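## Task

The cell is paused. Log summary: in an earlier run (9139), plate B38 was thrown away and its lid was left sitting in LP1. The mover then took the lids off R33 at N3 (lid placed in LP2), R83 at N2 (lid placed in LP4) and R38 at N1 (lid placed in LP3). The dispenser failed and the run was aborted. Auto-recovery then put the LP3 lid onto N1 and the LP4 lid onto N2, and a watchdog halted it. Goal: make sure every plate carries its own lid, seated fully down, and then press CONTINUE. The lids are unlabelled, so ownership comes only from the log. The plates and the earlier run's lid must stay where they began. If two or more plates sitting in nests turn out to lack a lid, press CALL instead, and leave every plate and lid exactly as it started. Pressing RETRY, CONTINUE or SKIP while holding any labware, or while any plate at a nest is not seated in it, or any lid there is not seated on a plate, fails the task. Anything held in place only by the robot at the end is not counted. Release everything and move the arms away at the finish; resting on the panel housing, the CALL key or the needed key is still counted as clear.

## Robot and tools

Robot. Two arms, left_arm and right_arm, each with a parallel two-finger gripper and a wrist camera. Bases in the scene frame: left_arm at (-0.038, +0.328, +0.373) m, right_arm at (-0.005, -0.282, +0.373) m, both slightly tilted. Joint ranges (rad), base to hand: waist -2.880..2.880, shoulder 0.000..3.142, elbow 0.000..3.019, wrist pitch -1.693..1.571, wrist yaw -1.571..1.571, wrist roll -2.094..2.094. The mounting plates and the metal frame behind the arms are fixed obstacles.

Frame. One shared scene frame: origin on the table top midway between the arms, +z up, +x out over the table, +y toward left_arm. The arm names do not refer to image sides. On each gripper the fingers point along its own +z and close along its y axis. end_effector_position is the point between the finger pads, roughly 1 cm short of the tips. Reported hand positions can be slightly wrong, more so at long reach, and arms often settle a centimetre or more low.

Row layout. Every command row has 16 numbers: for left_arm x, y, z (metres), qw, qx, qy, qz (unit quaternion, w first), opening; then the same eight for right_arm. Both arms must always be written, even if one is idle. Positions and quaternions are absolute poses of the gripper in the scene frame, not offsets. Opening runs from -1 (closed) to +1 (fully open, 0.094 m). To keep an arm still, resend the exact pose and opening from the last result before it stopped; to keep a hand orientation, repeat the same quaternion rather than copying the drifted reported one.

execute_actions(actions): a list of actions; each action is a table of 1 to 15 rows, each row lasting one control step of 1/30 s; a short table repeats its final row until 15 steps pass. Each step, the command is clipped to within 70 mm and 16 degrees of the measured hand pose, so distant targets need several actions. An action is rejected for both arms if any target lies more than 0.6 m from that gripper's current position along any of its axes; if the first action fails that check against the last reported state, or any action is malformed, nothing runs. An empty list just returns state and images.

move(target, speed, blocking): target is one 16-number row of absolute poses; both grippers travel in straight lines and finish together, in 0.5 to 10 s (cut off at 10 s). speed is m/s, 0.002 to 0.5, default 0.25; turning is capped at twice that in rad/s. Openings are sent at the start. Paths ignore obstacles and the other arm, and hands may lag, stray or overshoot speed near full reach. Faster contact hits harder; aiming further past a surface presses harder. With blocking=false the call returns after 0.5 s while motion continues; use wait(0) to check, and call wait or stop before sending other motion.

wait(seconds): 0 to 10, lets the scene run holding the last commands; returns early if a running move ends. stop(): brakes a running move (needs braking room). zoom_image(camera, region): camera is cam_high, cam_left_wrist or cam_right_wrist; region [x0, y0, x1, y1] in that image's pixels, top-left origin, at most 504 by 504. Image sizes: cam_high 672x504, wrist cameras 616x616. read_manual(section) returns only licence text. finished_scene(scene) ends scene 1 or 2 irreversibly and reports success.

Results. A state line gives each gripper's position and quaternion; grip_measured is the finger opening on the command scale (may be off by about 1 mm). Hand target lines show where the controller is driving each gripper. Action calls list positions at some steps; HELD with an arm label means part of that arm's command was held back. A move adds a move: line: done, off_target, moving, held or fault, plus limits (paced = pose clipped; held = a check blocked some steps, after which the arm may speed up) and each hand's distance from its target. pose unreachable means a clearance check altered that arm's command; FAULT lines report arm stops; MOTOR HOT warns from 85 C, and at 100 C the arm drops until cooled.

Gripping. To hold something, command an opening about 0.03 below grip_measured (smaller gap for lighter grip). Pad force tops out near 50 to 62 N. Tiny moves of a few mm may not register.

Scene layout. Nests are labelled N, lid parks LP, in no fixed order; read the labels in the images. The operator panel's keys from left to right when facing it: RETRY (white), CONTINUE (green), SKIP (yellow), CALL (blue). The first three end the job when pressed; after CALL the job ends when you stop. Press a key by pushing until it latches, and only after releasing labware with everything seated. A wrong or early key is worse than none.

Avoid: dropping or knocking items off the table (ends the scene), slamming or pressing hard, arms striking each other, and holding loads longer than needed (heat).

Each tool is called after "Emit:" as a command line: name --argument value for each argument, lists and objects as JSON in quotes; but a table of rows of numbers goes row by row, as --pt "numbers of a row", without its own name.

## Session

Emit:
execute_actions --actions '[]'

Scene clock: 0.00 s.
left_arm: end_effector_position=(+0.4586, +0.4958, +0.2062) grip_measured=+1.000 end_effector_quat_wxyz=(+0.196, +0.310, +0.752, +0.547) | right_arm: end_effector_position=(+0.5099, -0.3622, +0.2574) grip_measured=+1.000 end_effector_quat_wxyz=(+0.381, -0.025, +0.924, +0.008)
Joint positions: left_arm=[ 0.007  2.124  0.687  1.549 -0.681  1.573  0.094] | right_arm=[-0.251  1.533  0.58   0.564 -0.129 -0.245  0.094]
Joint velocities: left_arm=[-0.024 -0.005 -0.012  0.007  0.022 -0.022  0.   ] | right_arm=[-0.005 -0.015  0.012 -0.007 -0.022  0.022  0.   ]
Hand target (left_arm): +0.458, +0.496, +0.207; +0.197, +0.310, +0.752, +0.548
Hand target (right_arm): +0.514, -0.363, +0.258; +0.385, -0.025, +0.923, +0.007

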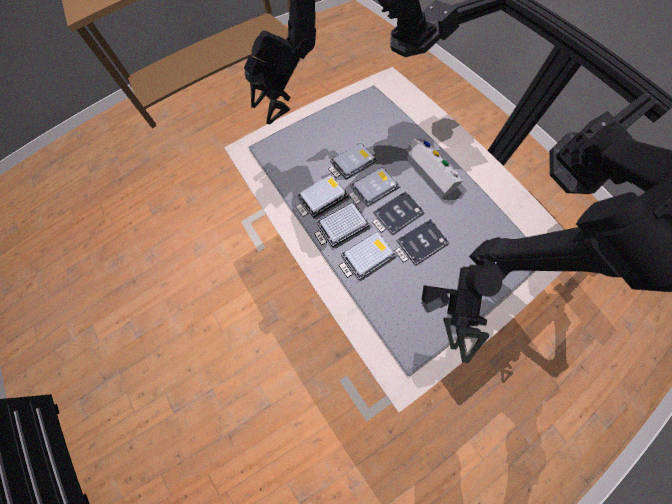

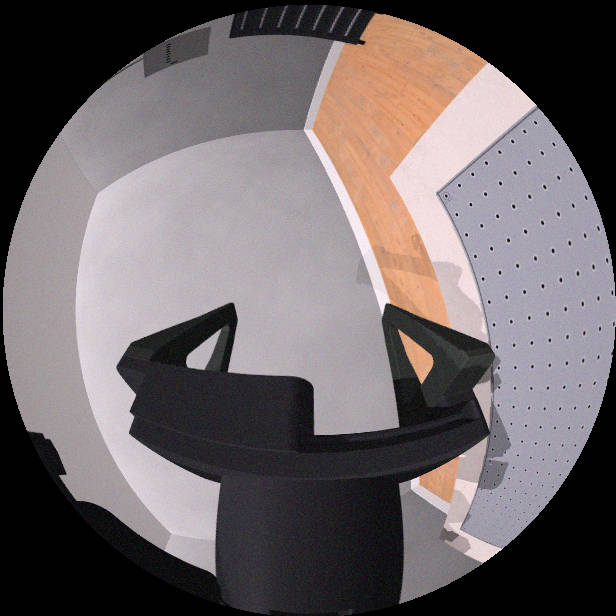

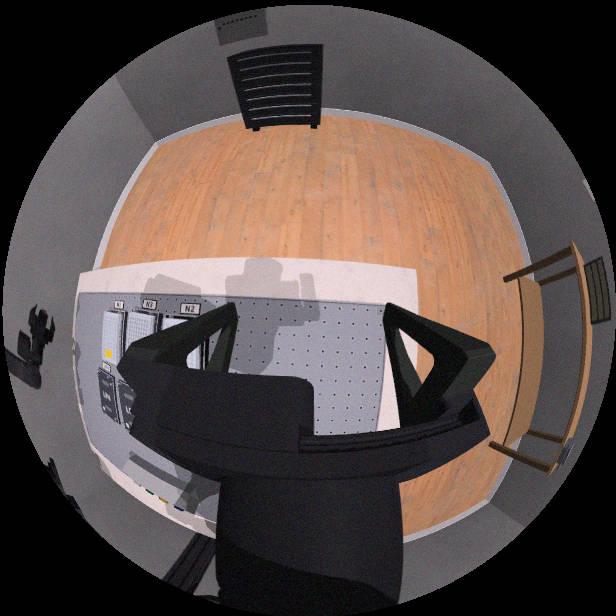

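Emit:
zoom_image --camera "cam_high" --region '[280, 120, 480, 290]'

Emit:
zoom_image --camera "cam_high" --region '[290, 135, 410, 225]'

Emit:
zoom_image --camera "cam_high" --region '[300, 195, 420, 285]'

Region (280, 120, 480, 290) of cam_high's 672x504 image, scaled by 2.520, with more detail than that image has; it fills the top 428 rows of this view, and the rest is white.

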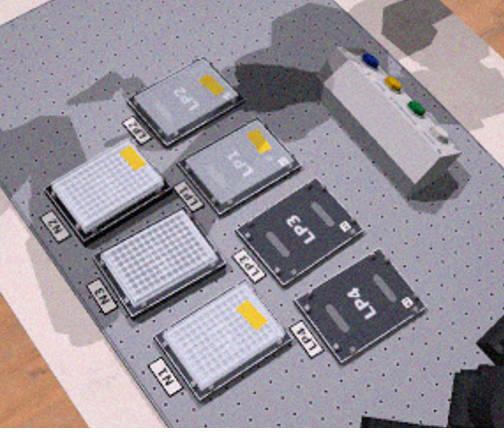

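Region (290, 135, 410, 225) of cam_high's 672x504 image, scaled by 4.200, with more detail than that image has; it fills the top 378 rows of this view, and the rest is white.

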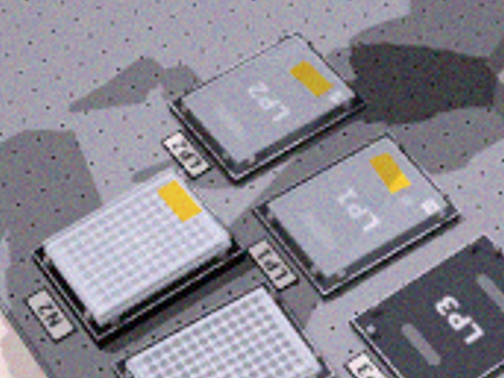

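Region (300, 195, 420, 285) of cam_high's 672x504 image, scaled by 4.200, with more detail than that image has; it fills the top 378 rows of this view, and the rest is white.

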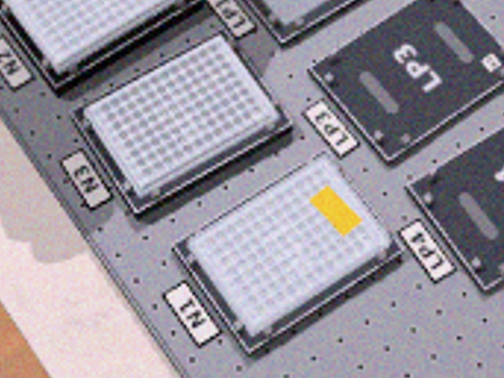

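Emit:
move --target '[0.4586,0.4958,0.2062,0.196,0.310,0.752,0.547,1, 0.268,-0.202,0.13,0,0,1,0,1]' --speed 0.4

Scene clock: 20.53 s.
left_arm: end_effector_position=(+0.4586, +0.4958, +0.2062) grip_measured=+1.000 end_effector_quat_wxyz=(+0.196, +0.310, +0.752, +0.547) | right_arm: end_effector_position=(+0.2679, -0.2073, +0.1307) grip_measured=+1.000 end_effector_quat_wxyz=(+0.005, -0.007, +1.000, -0.001)
Joint positions: left_arm=[ 0.007  2.124  0.687  1.549 -0.681  1.573  0.094] | right_arm=[0.198 1.857 0.467 0.185 0.251 0.192 0.094]
Joint velocities: left_arm=[-0.005 -0.005 -0.002 -0.002 -0.051 -0.007  0.   ] | right_arm=[-0.005 -0.005 -0.002  0.002 -0.022  0.007  0.   ]
Hand target (left_arm): +0.459, +0.496, +0.206; +0.196, +0.310, +0.752, +0.547
Hand target (right_arm): +0.269, -0.205, +0.130; +0.003, -0.004, +1.000, -0.002
Off the commanded pose (left_arm): 0.000 m, 0 deg.
Off the commanded pose (right_arm): 0.005 m, 1 deg.
move: done
camera_calibration (this result's frames):
cam_right_wrist: T_world_to_cam=[[0.00572895, -0.999949, -0.00827219, -0.207365], [-0.811711, -0.00948155, 0.583982, 0.140049], [-0.584031, 0.00336902, -0.811724, 0.383711], [0, 0, 0, 1]] pos_world=[0.338966, -0.207319, 0.227966]

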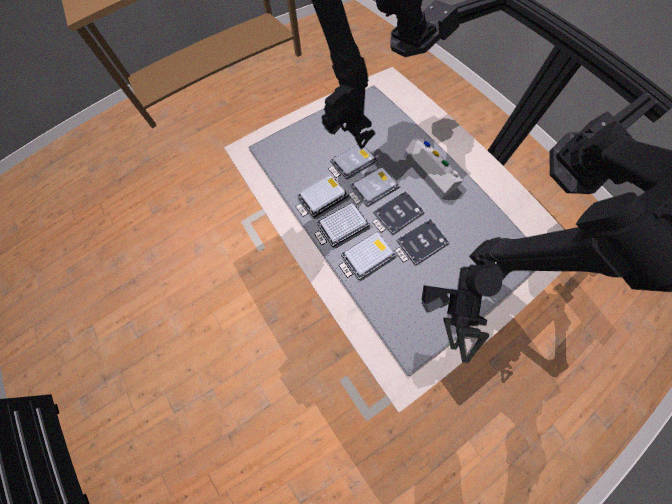

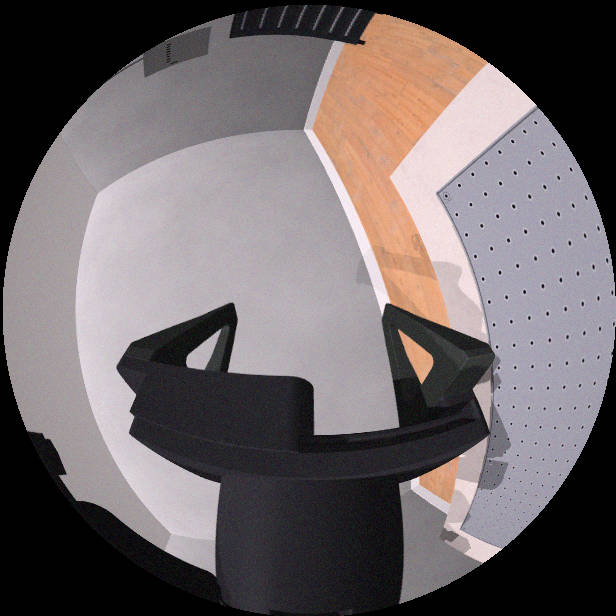

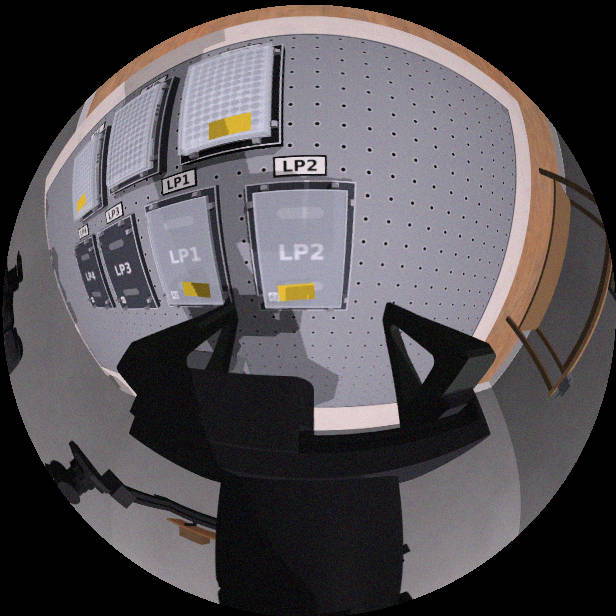

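Emit:
zoom_image --camera "cam_right_wrist" --region '[220, 150, 400, 330]'

Emit:
zoom_image --camera "cam_right_wrist" --region '[60, 30, 300, 230]'

Region (220, 150, 400, 330) of cam_right_wrist's 616x616 image, scaled by 2.800, with more detail than that image has.

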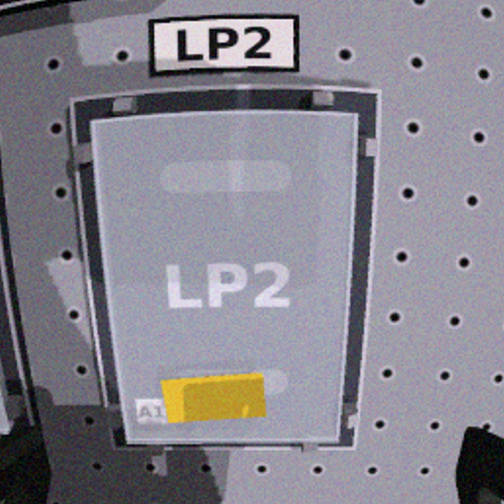

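Region (60, 30, 300, 230) of cam_right_wrist's 616x616 image, scaled by 2.100, with more detail than that image has.

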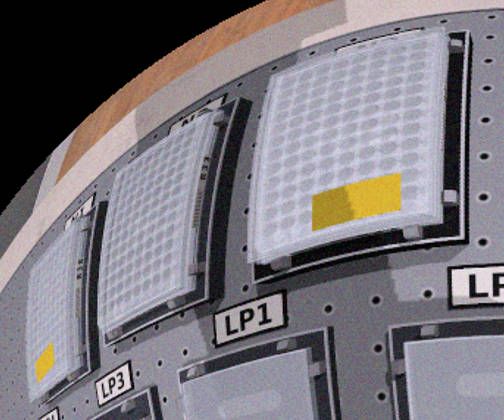

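Emit:
move --target '[0.4586,0.4958,0.2062,0.196,0.310,0.752,0.547,1, 0.264,-0.197,0.06,0,-0.01,1,0,1]' --speed 0.2

Scene clock: 38.87 s.
left_arm: end_effector_position=(+0.4586, +0.4958, +0.2062) grip_measured=+1.000 end_effector_quat_wxyz=(+0.196, +0.310, +0.752, +0.547) | right_arm: end_effector_position=(+0.2585, -0.1911, +0.0640) grip_measured=+1.000 end_effector_quat_wxyz=(-0.006, -0.015, +1.000, +0.000)
Joint positions: left_arm=[ 0.007  2.124  0.687  1.549 -0.681  1.573  0.094] | right_arm=[0.197 2.127 0.572 0.33  0.245 0.179 0.094]
Joint velocities: left_arm=[ 0.005 -0.005  0.012 -0.007  0.022  0.066  0.   ] | right_arm=[ 0.005 -0.015 -0.007  0.007 -0.007  0.007  0.   ]
Hand target (left_arm): +0.459, +0.496, +0.206; +0.196, +0.310, +0.752, +0.547
Hand target (right_arm): +0.264, -0.197, +0.061; -0.000, -0.010, +1.000, -0.000
Off the commanded pose (left_arm): 0.000 m, 0 deg.
Off the commanded pose (right_arm): 0.009 m, 1 deg.
move: done
camera_calibration (this result's frames):
cam_right_wrist: T_world_to_cam=[[0.0228202, -0.999683, -0.0106642, -0.195834], [-0.79901, -0.0246486, 0.600812, 0.164189], [-0.600884, -0.00518982, -0.799319, 0.325948], [0, 0, 0, 1]] pos_world=[0.331515, -0.190033, 0.159801]

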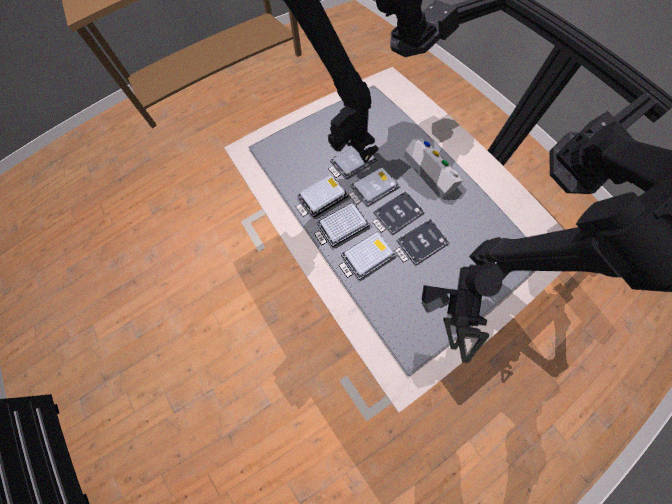

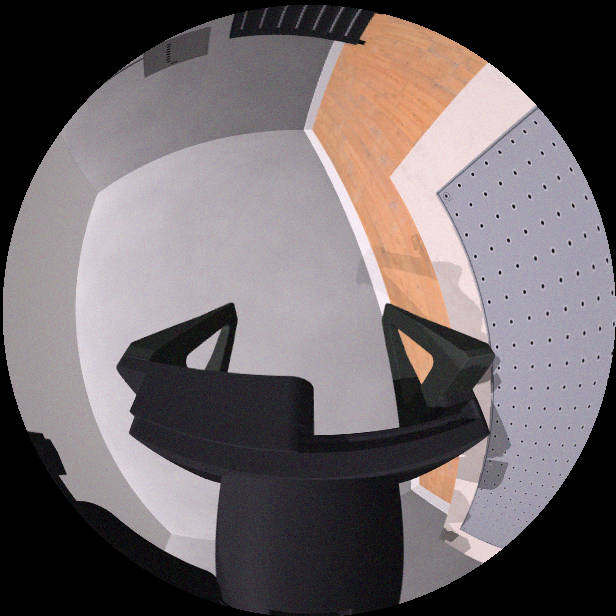

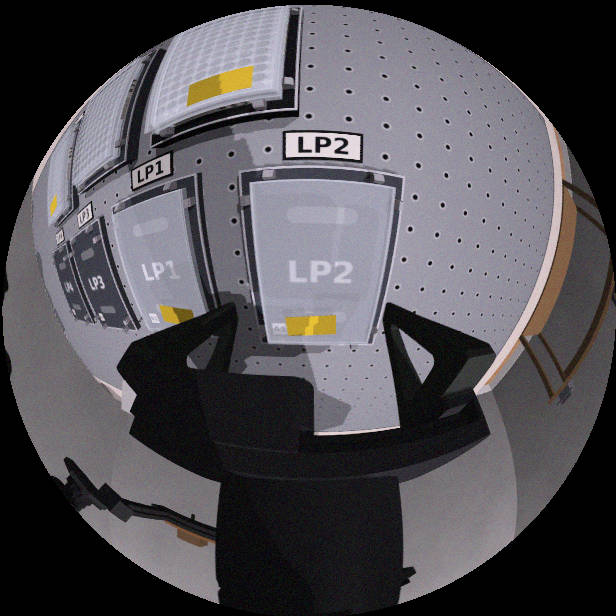

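Emit:
zoom_image --camera "cam_right_wrist" --region '[130, 0, 330, 170]'

Emit:
zoom_image --camera "cam_right_wrist" --region '[220, 155, 420, 355]'

Region (130, 0, 330, 170) of cam_right_wrist's 616x616 image, scaled by 2.520, with more detail than that image has; it fills the top 428 rows of this view, and the rest is white.

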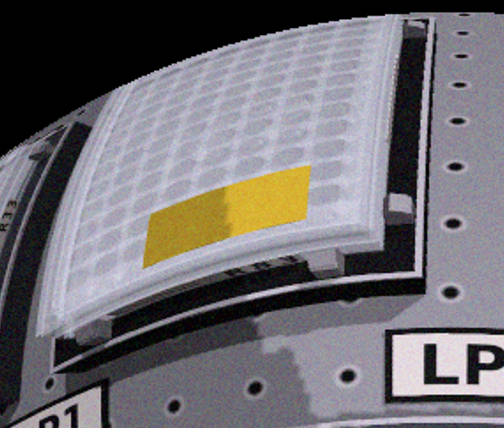

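Region (220, 155, 420, 355) of cam_right_wrist's 616x616 image, scaled by 2.520, with more detail than that image has.

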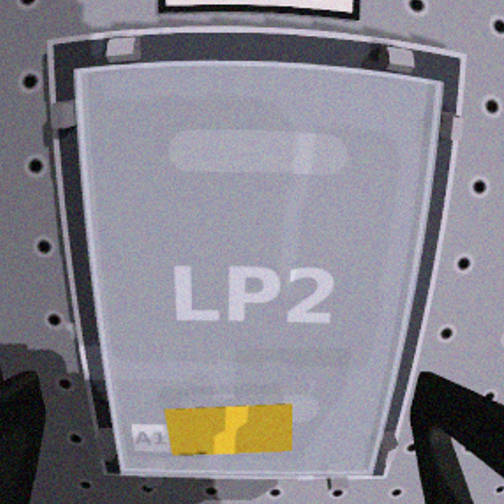

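Emit:
move --target '[0.4586,0.4958,0.2062,0.196,0.310,0.752,0.547,1, 0.268,-0.205,0.056,0,-0.01,1,0,1]' --speed 0.05

Scene clock: 58.47 s.
left_arm: end_effector_position=(+0.4586, +0.4958, +0.2062) grip_measured=+1.000 end_effector_quat_wxyz=(+0.196, +0.310, +0.752, +0.547) | right_arm: end_effector_position=(+0.2653, -0.2002, +0.0605) grip_measured=+1.000 end_effector_quat_wxyz=(-0.002, -0.012, +1.000, +0.000)
Joint positions: left_arm=[ 0.007  2.124  0.687  1.549 -0.681  1.573  0.094] | right_arm=[0.163 2.127 0.58  0.336 0.234 0.151 0.094]
Joint velocities: left_arm=[ 0.005  0.005  0.017  0.012  0.037 -0.066  0.   ] | right_arm=[ 0.005 -0.005 -0.012  0.002 -0.051 -0.051  0.   ]
Hand target (left_arm): +0.459, +0.496, +0.206; +0.196, +0.310, +0.752, +0.547
Hand target (right_arm): +0.268, -0.205, +0.056; -0.000, -0.010, +1.000, -0.000
Off the commanded pose (left_arm): 0.000 m, 0 deg.
Off the commanded pose (right_arm): 0.007 m, 0 deg.
move: done
camera_calibration (this result's frames):
cam_right_wrist: T_world_to_cam=[[0.0168088, -0.999806, -0.0102802, -0.203646], [-0.802915, -0.0196245, 0.595771, 0.173902], [-0.595857, -0.00176004, -0.803088, 0.326752], [0, 0, 0, 1]] pos_world=[0.337749, -0.199618, 0.156711]

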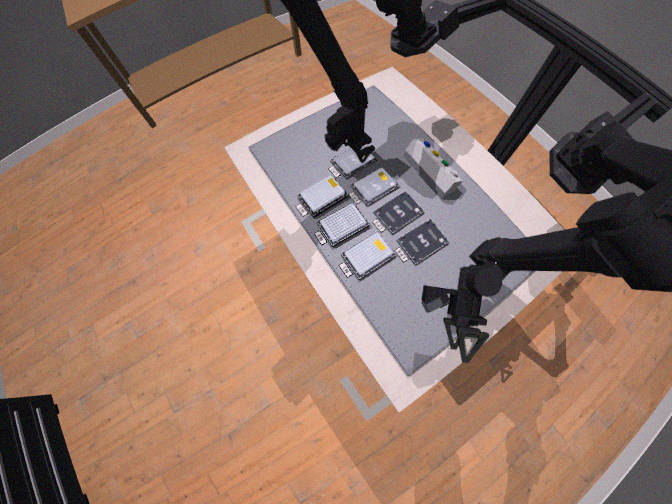

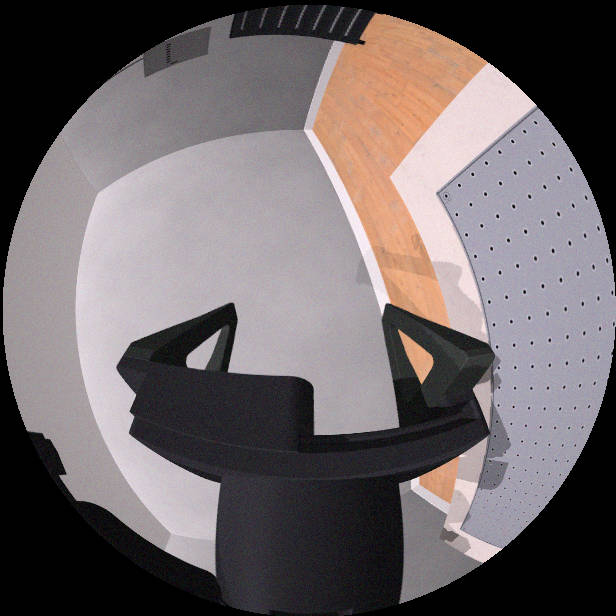

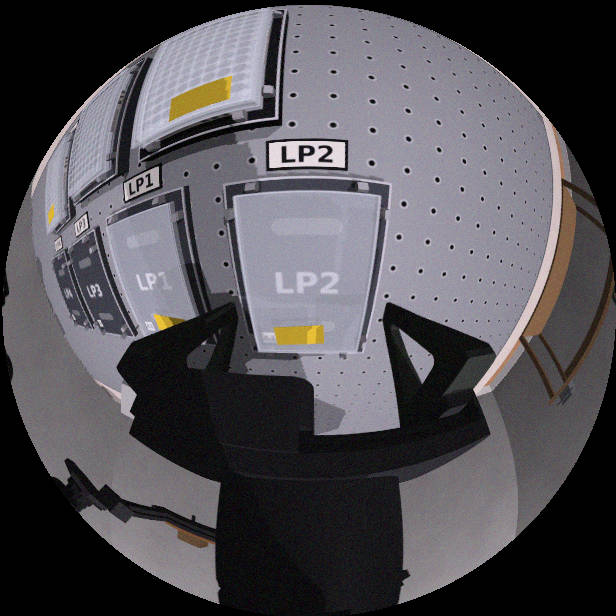

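Emit:
move --target '[0.4586,0.4958,0.2062,0.196,0.310,0.752,0.547,1, 0.268,-0.2035,0.040,0,-0.01,1,0,1]' --speed 0.05

Emit:
zoom_image --camera "cam_right_wrist" --region '[190, 150, 430, 390]'

Scene clock: 62.73 s.
left_arm: end_effector_position=(+0.4586, +0.4958, +0.2062) grip_measured=+1.000 end_effector_quat_wxyz=(+0.196, +0.310, +0.752, +0.547) | right_arm: end_effector_position=(+0.2673, -0.1971, +0.0462) grip_measured=+1.000 end_effector_quat_wxyz=(-0.000, -0.014, +1.000, +0.002)
Joint positions: left_arm=[ 0.007  2.124  0.687  1.549 -0.681  1.573  0.094] | right_arm=[0.16  2.176 0.61  0.36  0.231 0.144 0.094]
Joint velocities: left_arm=[-0.005 -0.015 -0.007 -0.007 -0.022 -0.051  0.   ] | right_arm=[ 0.005 -0.015  0.007 -0.012 -0.037 -0.022  0.   ]
Hand target (left_arm): +0.459, +0.496, +0.206; +0.196, +0.310, +0.752, +0.547
Hand target (right_arm): +0.268, -0.203, +0.040; -0.000, -0.010, +1.000, -0.000
Off the commanded pose (left_arm): 0.000 m, 0 deg.
Off the commanded pose (right_arm): 0.009 m, 0 deg.
move: done
camera_calibration (this result's frames):
cam_right_wrist: T_world_to_cam=[[0.0196135, -0.999723, -0.0129937, -0.201276], [-0.805528, -0.0234991, 0.592092, 0.184205], [-0.592233, -0.0011462, -0.805766, 0.315791], [0, 0, 0, 1]] pos_world=[0.339352, -0.19653, 0.142772]

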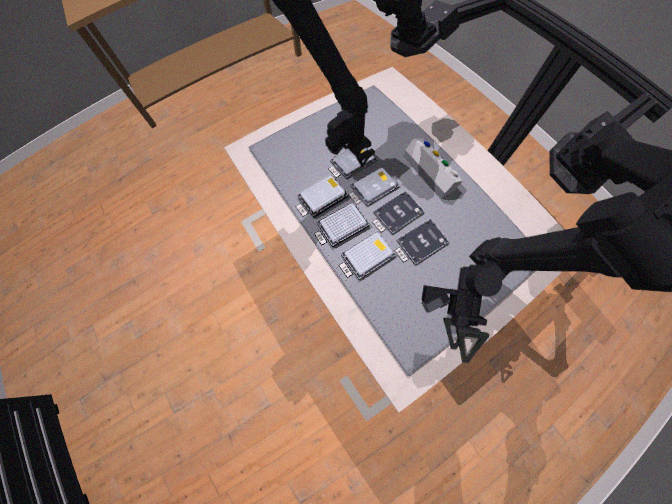

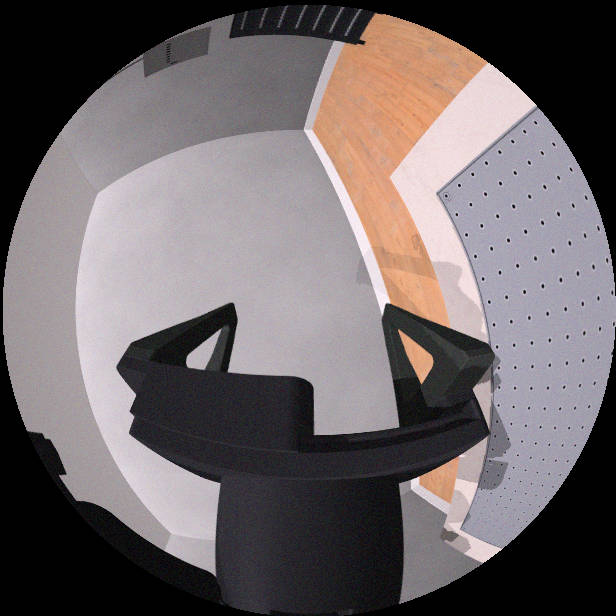

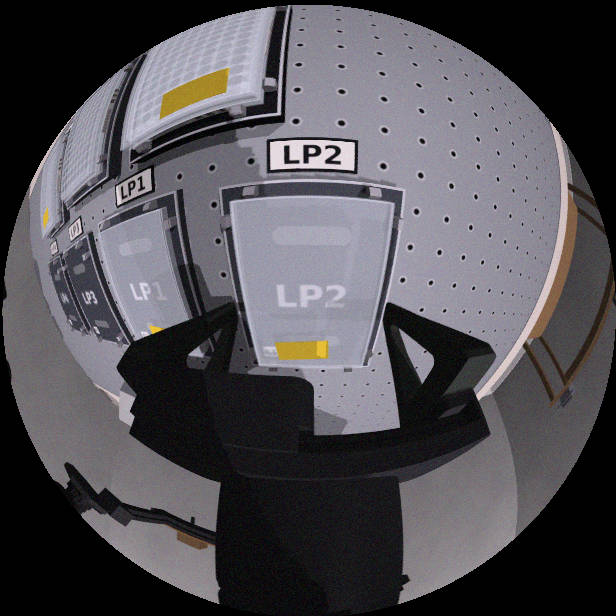

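Region (190, 150, 430, 390) of cam_right_wrist's 616x616 image, scaled by 2.100, with more detail than that image has.

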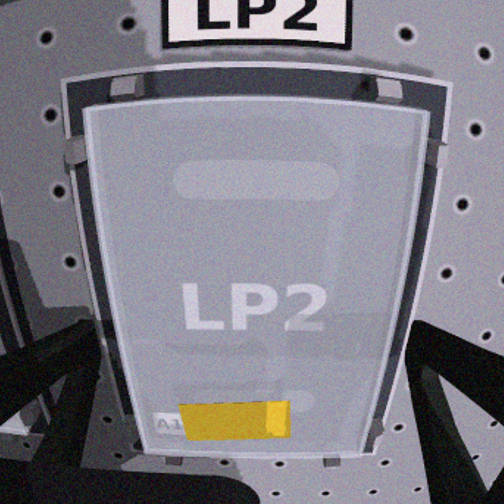

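Emit:
move --target '[0.4586,0.4958,0.2062,0.196,0.310,0.752,0.547,1, 0.267,-0.2055,0.029,0,-0.01,1,0,1]' --speed 0.04

Emit:
zoom_image --camera "cam_right_wrist" --region '[190, 150, 430, 390]'

Scene clock: 67.63 s.
left_arm: end_effector_position=(+0.4586, +0.4958, +0.2062) grip_measured=+1.000 end_effector_quat_wxyz=(+0.196, +0.310, +0.752, +0.547) | right_arm: end_effector_position=(+0.2675, -0.1981, +0.0366) grip_measured=+1.000 end_effector_quat_wxyz=(+0.001, -0.014, +1.000, +0.002)
Joint positions: left_arm=[ 0.007  2.124  0.687  1.549 -0.681  1.573  0.094] | right_arm=[0.15  2.208 0.626 0.381 0.227 0.133 0.094]
Joint velocities: left_arm=[ 0.005 -0.015 -0.017 -0.012  0.037 -0.022  0.   ] | right_arm=[ 0.005 -0.005  0.002 -0.002  0.037  0.007  0.   ]
Hand target (left_arm): +0.459, +0.496, +0.206; +0.196, +0.310, +0.752, +0.547
Hand target (right_arm): +0.267, -0.205, +0.029; -0.000, -0.010, +1.000, -0.000
Off the commanded pose (left_arm): 0.000 m, 0 deg.
Off the commanded pose (right_arm): 0.011 m, 1 deg.
move: off_target (right_arm)
camera_calibration (this result's frames):
cam_right_wrist: T_world_to_cam=[[0.0202136, -0.999699, -0.013869, -0.202563], [-0.807009, -0.0245031, 0.590031, 0.190279], [-0.590193, -0.000734197, -0.807262, 0.307703], [0, 0, 0, 1]] pos_world=[0.339256, -0.197614, 0.133317]

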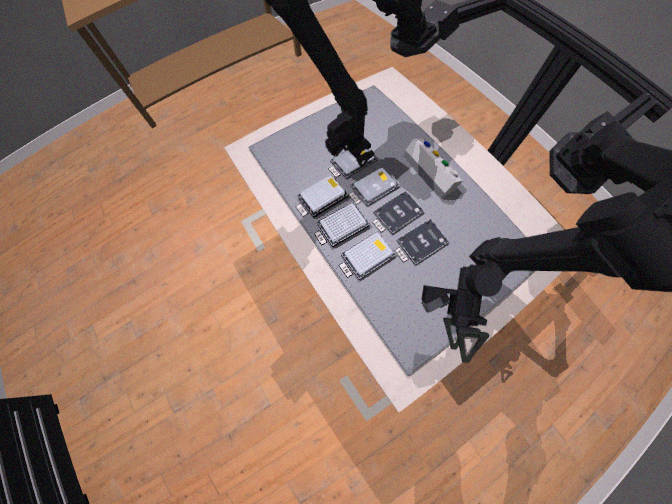

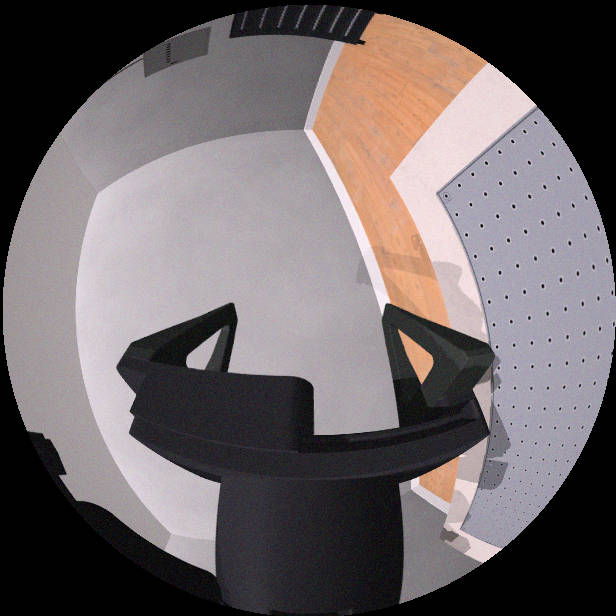

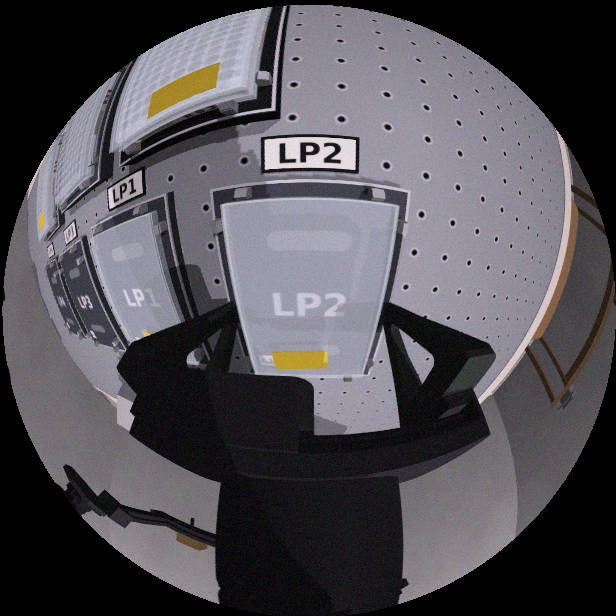

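Region (190, 150, 430, 390) of cam_right_wrist's 616x616 image, scaled by 2.100, with more detail than that image has.

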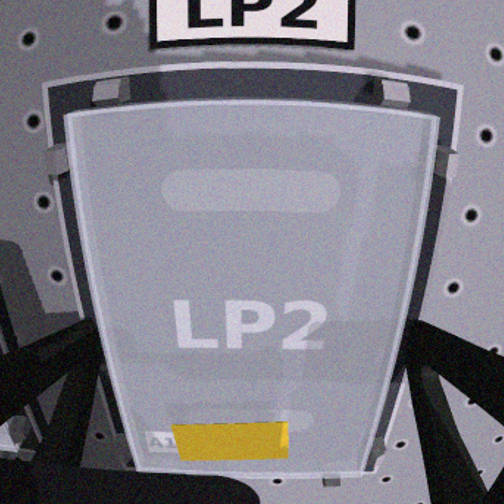

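Emit:
execute_actions --actions '[[[0.4586,0.4958,0.2062,0.196,0.310,0.752,0.547,1, 0.267,-0.2035,0.031,0,-0.01,1,0,0.9],[0.4586,0.4958,0.2062,0.196,0.310,0.752,0.547,1, 0.267,-0.2035,0.031,0,-0.01,1,0,0.88],[0.4586,0.4958,0.2062,0.196,0.310,0.752,0.547,1, 0.267,-0.2035,0.031,0,-0.01,1,0,0.86],[0.4586,0.4958,0.2062,0.196,0.310,0.752,0.547,1, 0.267,-0.2035,0.031,0,-0.01,1,0,0.84],[0.4586,0.4958,0.2062,0.196,0.310,0.752,0.547,1, 0.267,-0.2035,0.031,0,-0.01,1,0,0.82],[0.4586,0.4958,0.2062,0.196,0.310,0.752,0.547,1, 0.267,-0.2035,0.031,0,-0.01,1,0,0.80],[0.4586,0.4958,0.2062,0.196,0.310,0.752,0.547,1, 0.267,-0.2035,0.031,0,-0.01,1,0,0.78],[0.4586,0.4958,0.2062,0.196,0.310,0.752,0.547,1, 0.267,-0.2035,0.031,0,-0.01,1,0,0.76]]]'

Scene clock: 75.03 s.
left_arm: end_effector_position=(+0.4586, +0.4958, +0.2062) grip_measured=+1.000 end_effector_quat_wxyz=(+0.196, +0.310, +0.752, +0.547) | right_arm: end_effector_position=(+0.2675, -0.1983, +0.0365) grip_measured=+0.801 end_effector_quat_wxyz=(+0.001, -0.014, +1.000, +0.002)
Joint positions: left_arm=[ 0.007  2.124  0.687  1.549 -0.681  1.573  0.094] | right_arm=[0.15  2.208 0.626 0.381 0.227 0.132 0.085]
Joint velocities: left_arm=[-0.005 -0.015 -0.002  0.007  0.007  0.037  0.   ] | right_arm=[-0.015 -0.005  0.007 -0.017 -0.051  0.007  0.   ]
Hand target (left_arm): +0.459, +0.496, +0.206; +0.196, +0.310, +0.752, +0.547
Hand target (right_arm): +0.267, -0.204, +0.031; -0.000, -0.010, +1.000, -0.000
Off the commanded pose (left_arm): 0.000 m, 0 deg.
Off the commanded pose (right_arm): 0.008 m, 1 deg.
Step readings (end_effector_position):
0: left_arm (+0.4586, +0.4958, +0.2062) | right_arm (+0.2675, -0.1981, +0.0366)
1: left_arm (+0.4586, +0.4958, +0.2062) | right_arm (+0.2675, -0.1984, +0.0366)
2: left_arm (+0.4586, +0.4958, +0.2062) | right_arm (+0.2676, -0.1986, +0.0365)
4: left_arm (+0.4586, +0.4958, +0.2062) | right_arm (+0.2676, -0.1986, +0.0365)
8: left_arm (+0.4586, +0.4958, +0.2062) | right_arm (+0.2675, -0.1983, +0.0365)
15: end_effector_position above
camera_calibration (this result's frames):
cam_right_wrist: T_world_to_cam=[[0.0202477, -0.999701, -0.0137212, -0.202723], [-0.806974, -0.0244433, 0.59008, 0.190301], [-0.590239, -0.000875115, -0.807228, 0.307669], [0, 0, 0, 1]] pos_world=[0.339271, -0.197741, 0.133285]

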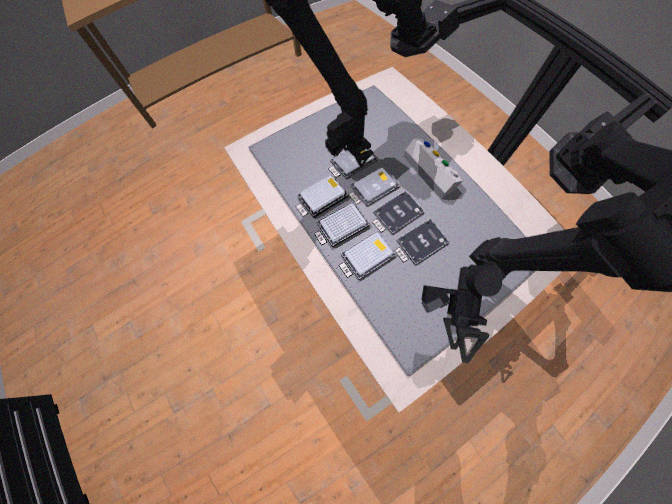

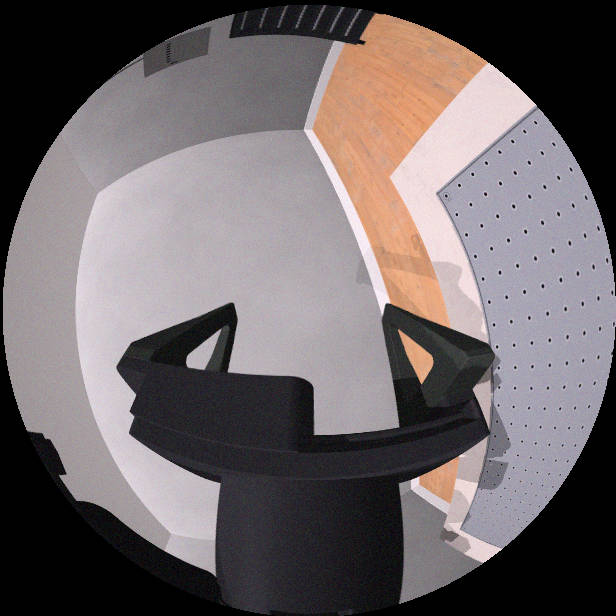

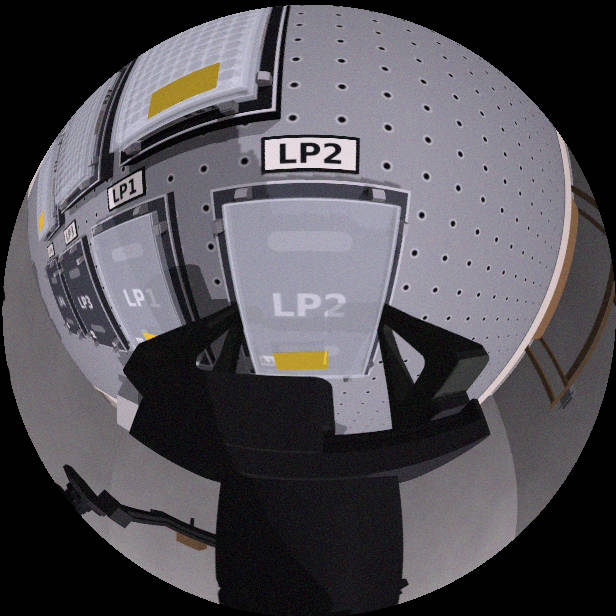

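Emit:
move --target '[0.4586,0.4958,0.2062,0.196,0.310,0.752,0.547,1, 0.267,-0.195,0.09,0,-0.01,1,0,0.77]' --speed 0.1

Emit:
move --target '[0.4586,0.4958,0.2062,0.196,0.310,0.752,0.547,1, 0.45,0.0,0.10,0,-0.01,1,0,0.77]' --speed 0.25

Scene clock: 80.07 s.
left_arm: end_effector_position=(+0.4586, +0.4958, +0.2062) grip_measured=+1.000 end_effector_quat_wxyz=(+0.196, +0.310, +0.752, +0.547) | right_arm: end_effector_position=(+0.2785, -0.1979, +0.0857) grip_measured=+0.801 end_effector_quat_wxyz=(+0.010, -0.006, +1.000, +0.001)
Joint positions: left_arm=[ 0.007  2.124  0.687  1.549 -0.681  1.573  0.094] | right_arm=[0.183 2.03  0.554 0.286 0.245 0.176 0.085]
Joint velocities: left_arm=[-0.015 -0.015  0.002 -0.012  0.051 -0.007  0.   ] | right_arm=[-0.005 -0.005 -0.002 -0.007 -0.066  0.037 -0.001]
Hand target (left_arm): +0.459, +0.496, +0.206; +0.196, +0.310, +0.752, +0.547
Hand target (right_arm): +0.267, -0.196, +0.090; +0.001, -0.010, +1.000, +0.000
Off the commanded pose (left_arm): 0.000 m, 0 deg.
Off the commanded pose (right_arm): 0.013 m, 1 deg.
move: off_target (right_arm)
camera_calibration (this result's frames):
cam_right_wrist: T_world_to_cam=[[0.0050448, -0.999918, -0.0117989, -0.197896], [-0.81814, -0.0109116, 0.574916, 0.177255], [-0.574997, 0.00675282, -0.818127, 0.352038], [0, 0, 0, 1]] pos_world=[0.348439, -0.198323, 0.18377]

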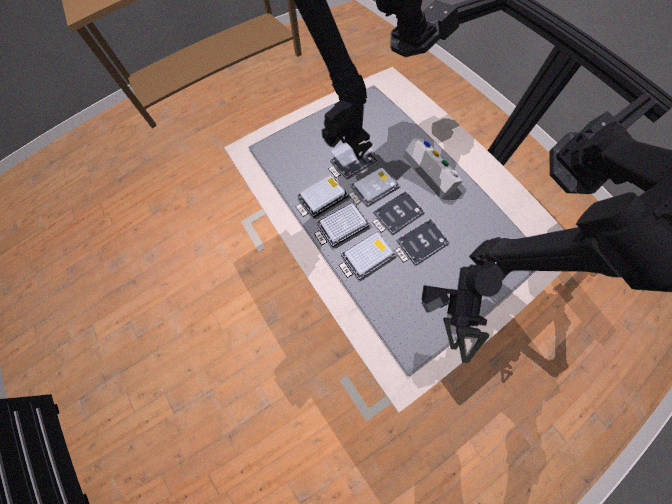

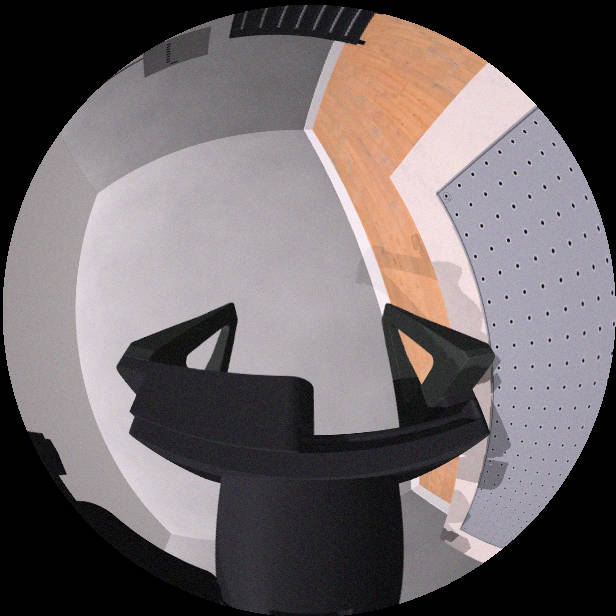

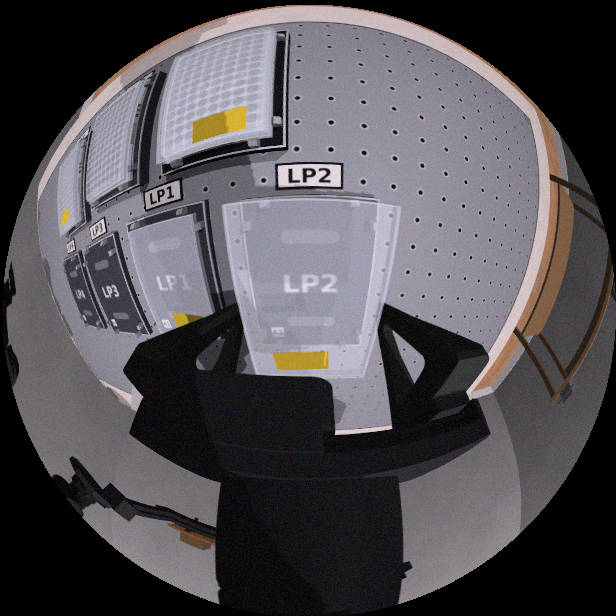

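Scene clock: 81.67 s.
left_arm: end_effector_position=(+0.4586, +0.4958, +0.2062) grip_measured=+1.000 end_effector_quat_wxyz=(+0.196, +0.310, +0.752, +0.547) | right_arm: end_effector_position=(+0.4540, -0.0049, +0.1070) grip_measured=+0.801 end_effector_quat_wxyz=(+0.007, -0.009, +1.000, +0.005)
Joint positions: left_arm=[ 0.007  2.124  0.687  1.549 -0.681  1.573  0.094] | right_arm=[ 0.474  2.122  1.23  -0.383  0.332  0.459  0.085]
Joint velocities: left_arm=[ 0.005 -0.005 -0.007 -0.007 -0.007 -0.007  0.   ] | right_arm=[-0.005 -0.005  0.002  0.002  0.007  0.022 -0.   ]
Hand target (left_arm): +0.459, +0.496, +0.206; +0.196, +0.310, +0.752, +0.547
Hand target (right_arm): +0.449, +0.002, +0.101; +0.002, -0.010, +1.000, +0.002
Off the commanded pose (left_arm): 0.000 m, 0 deg.
Off the commanded pose (right_arm): 0.009 m, 1 deg.
move: done
camera_calibration (this result's frames):
cam_right_wrist: T_world_to_cam=[[0.00943537, -0.999765, -0.0195306, -0.00674361], [-0.81455, -0.0190135, 0.579781, 0.308499], [-0.580016, 0.0104382, -0.814538, 0.470967], [0, 0, 0, 1]] pos_world=[0.52452, -0.00579241, 0.204627]

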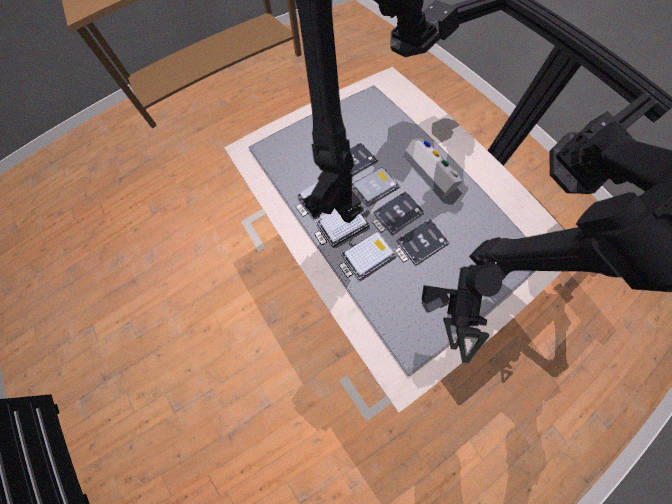

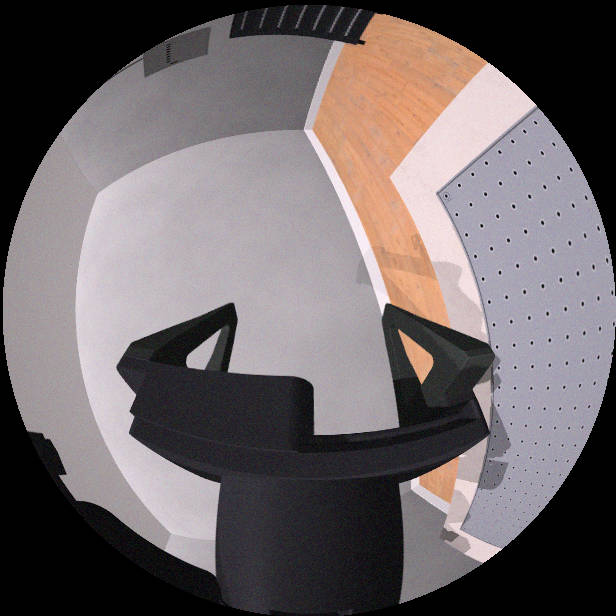

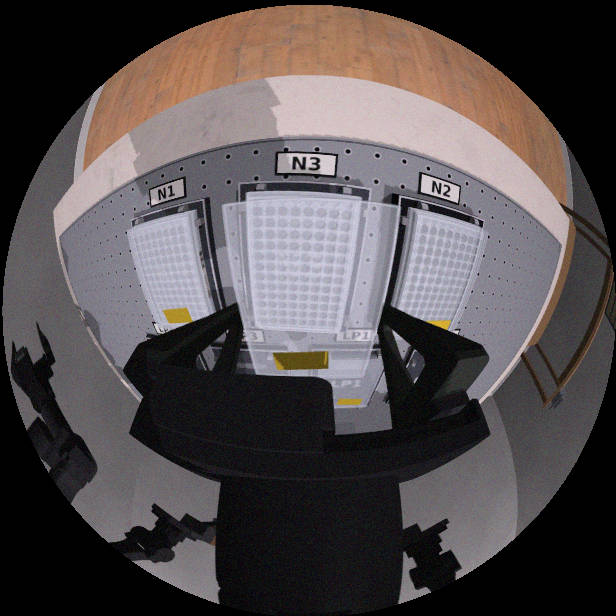

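Emit:
zoom_image --camera "cam_right_wrist" --region '[210, 170, 410, 385]'

Emit:
zoom_image --camera "cam_right_wrist" --region '[360, 170, 520, 340]'

Emit:
zoom_image --camera "cam_right_wrist" --region '[100, 170, 260, 340]'

Region (210, 170, 410, 385) of cam_right_wrist's 616x616 image, scaled by 2.344, with more detail than that image has; it fills the left 469 columns of this view, and the rest is white.

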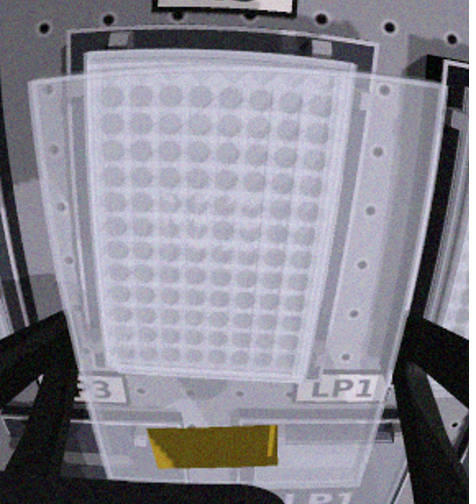

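Region (360, 170, 520, 340) of cam_right_wrist's 616x616 image, scaled by 2.965, with more detail than that image has; it fills the left 474 columns of this view, and the rest is white.

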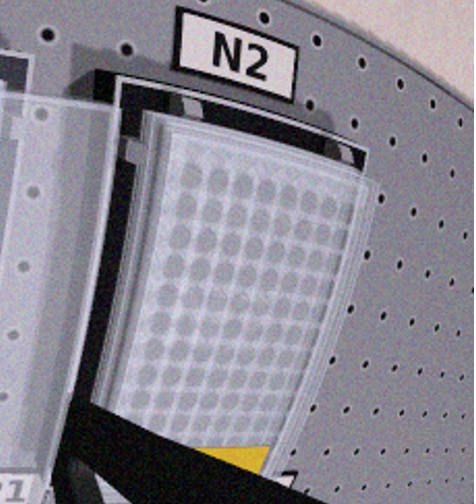

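Region (100, 170, 260, 340) of cam_right_wrist's 616x616 image, scaled by 2.965, with more detail than that image has; it fills the left 474 columns of this view, and the rest is white.

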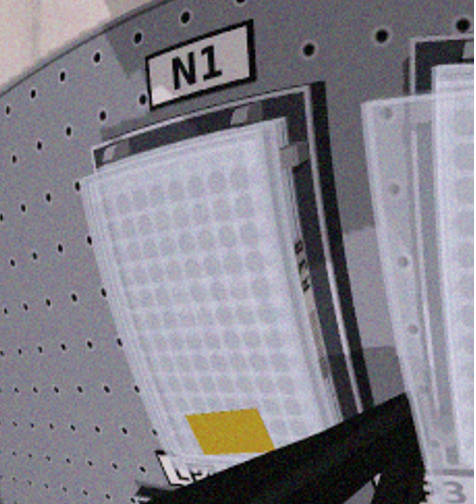

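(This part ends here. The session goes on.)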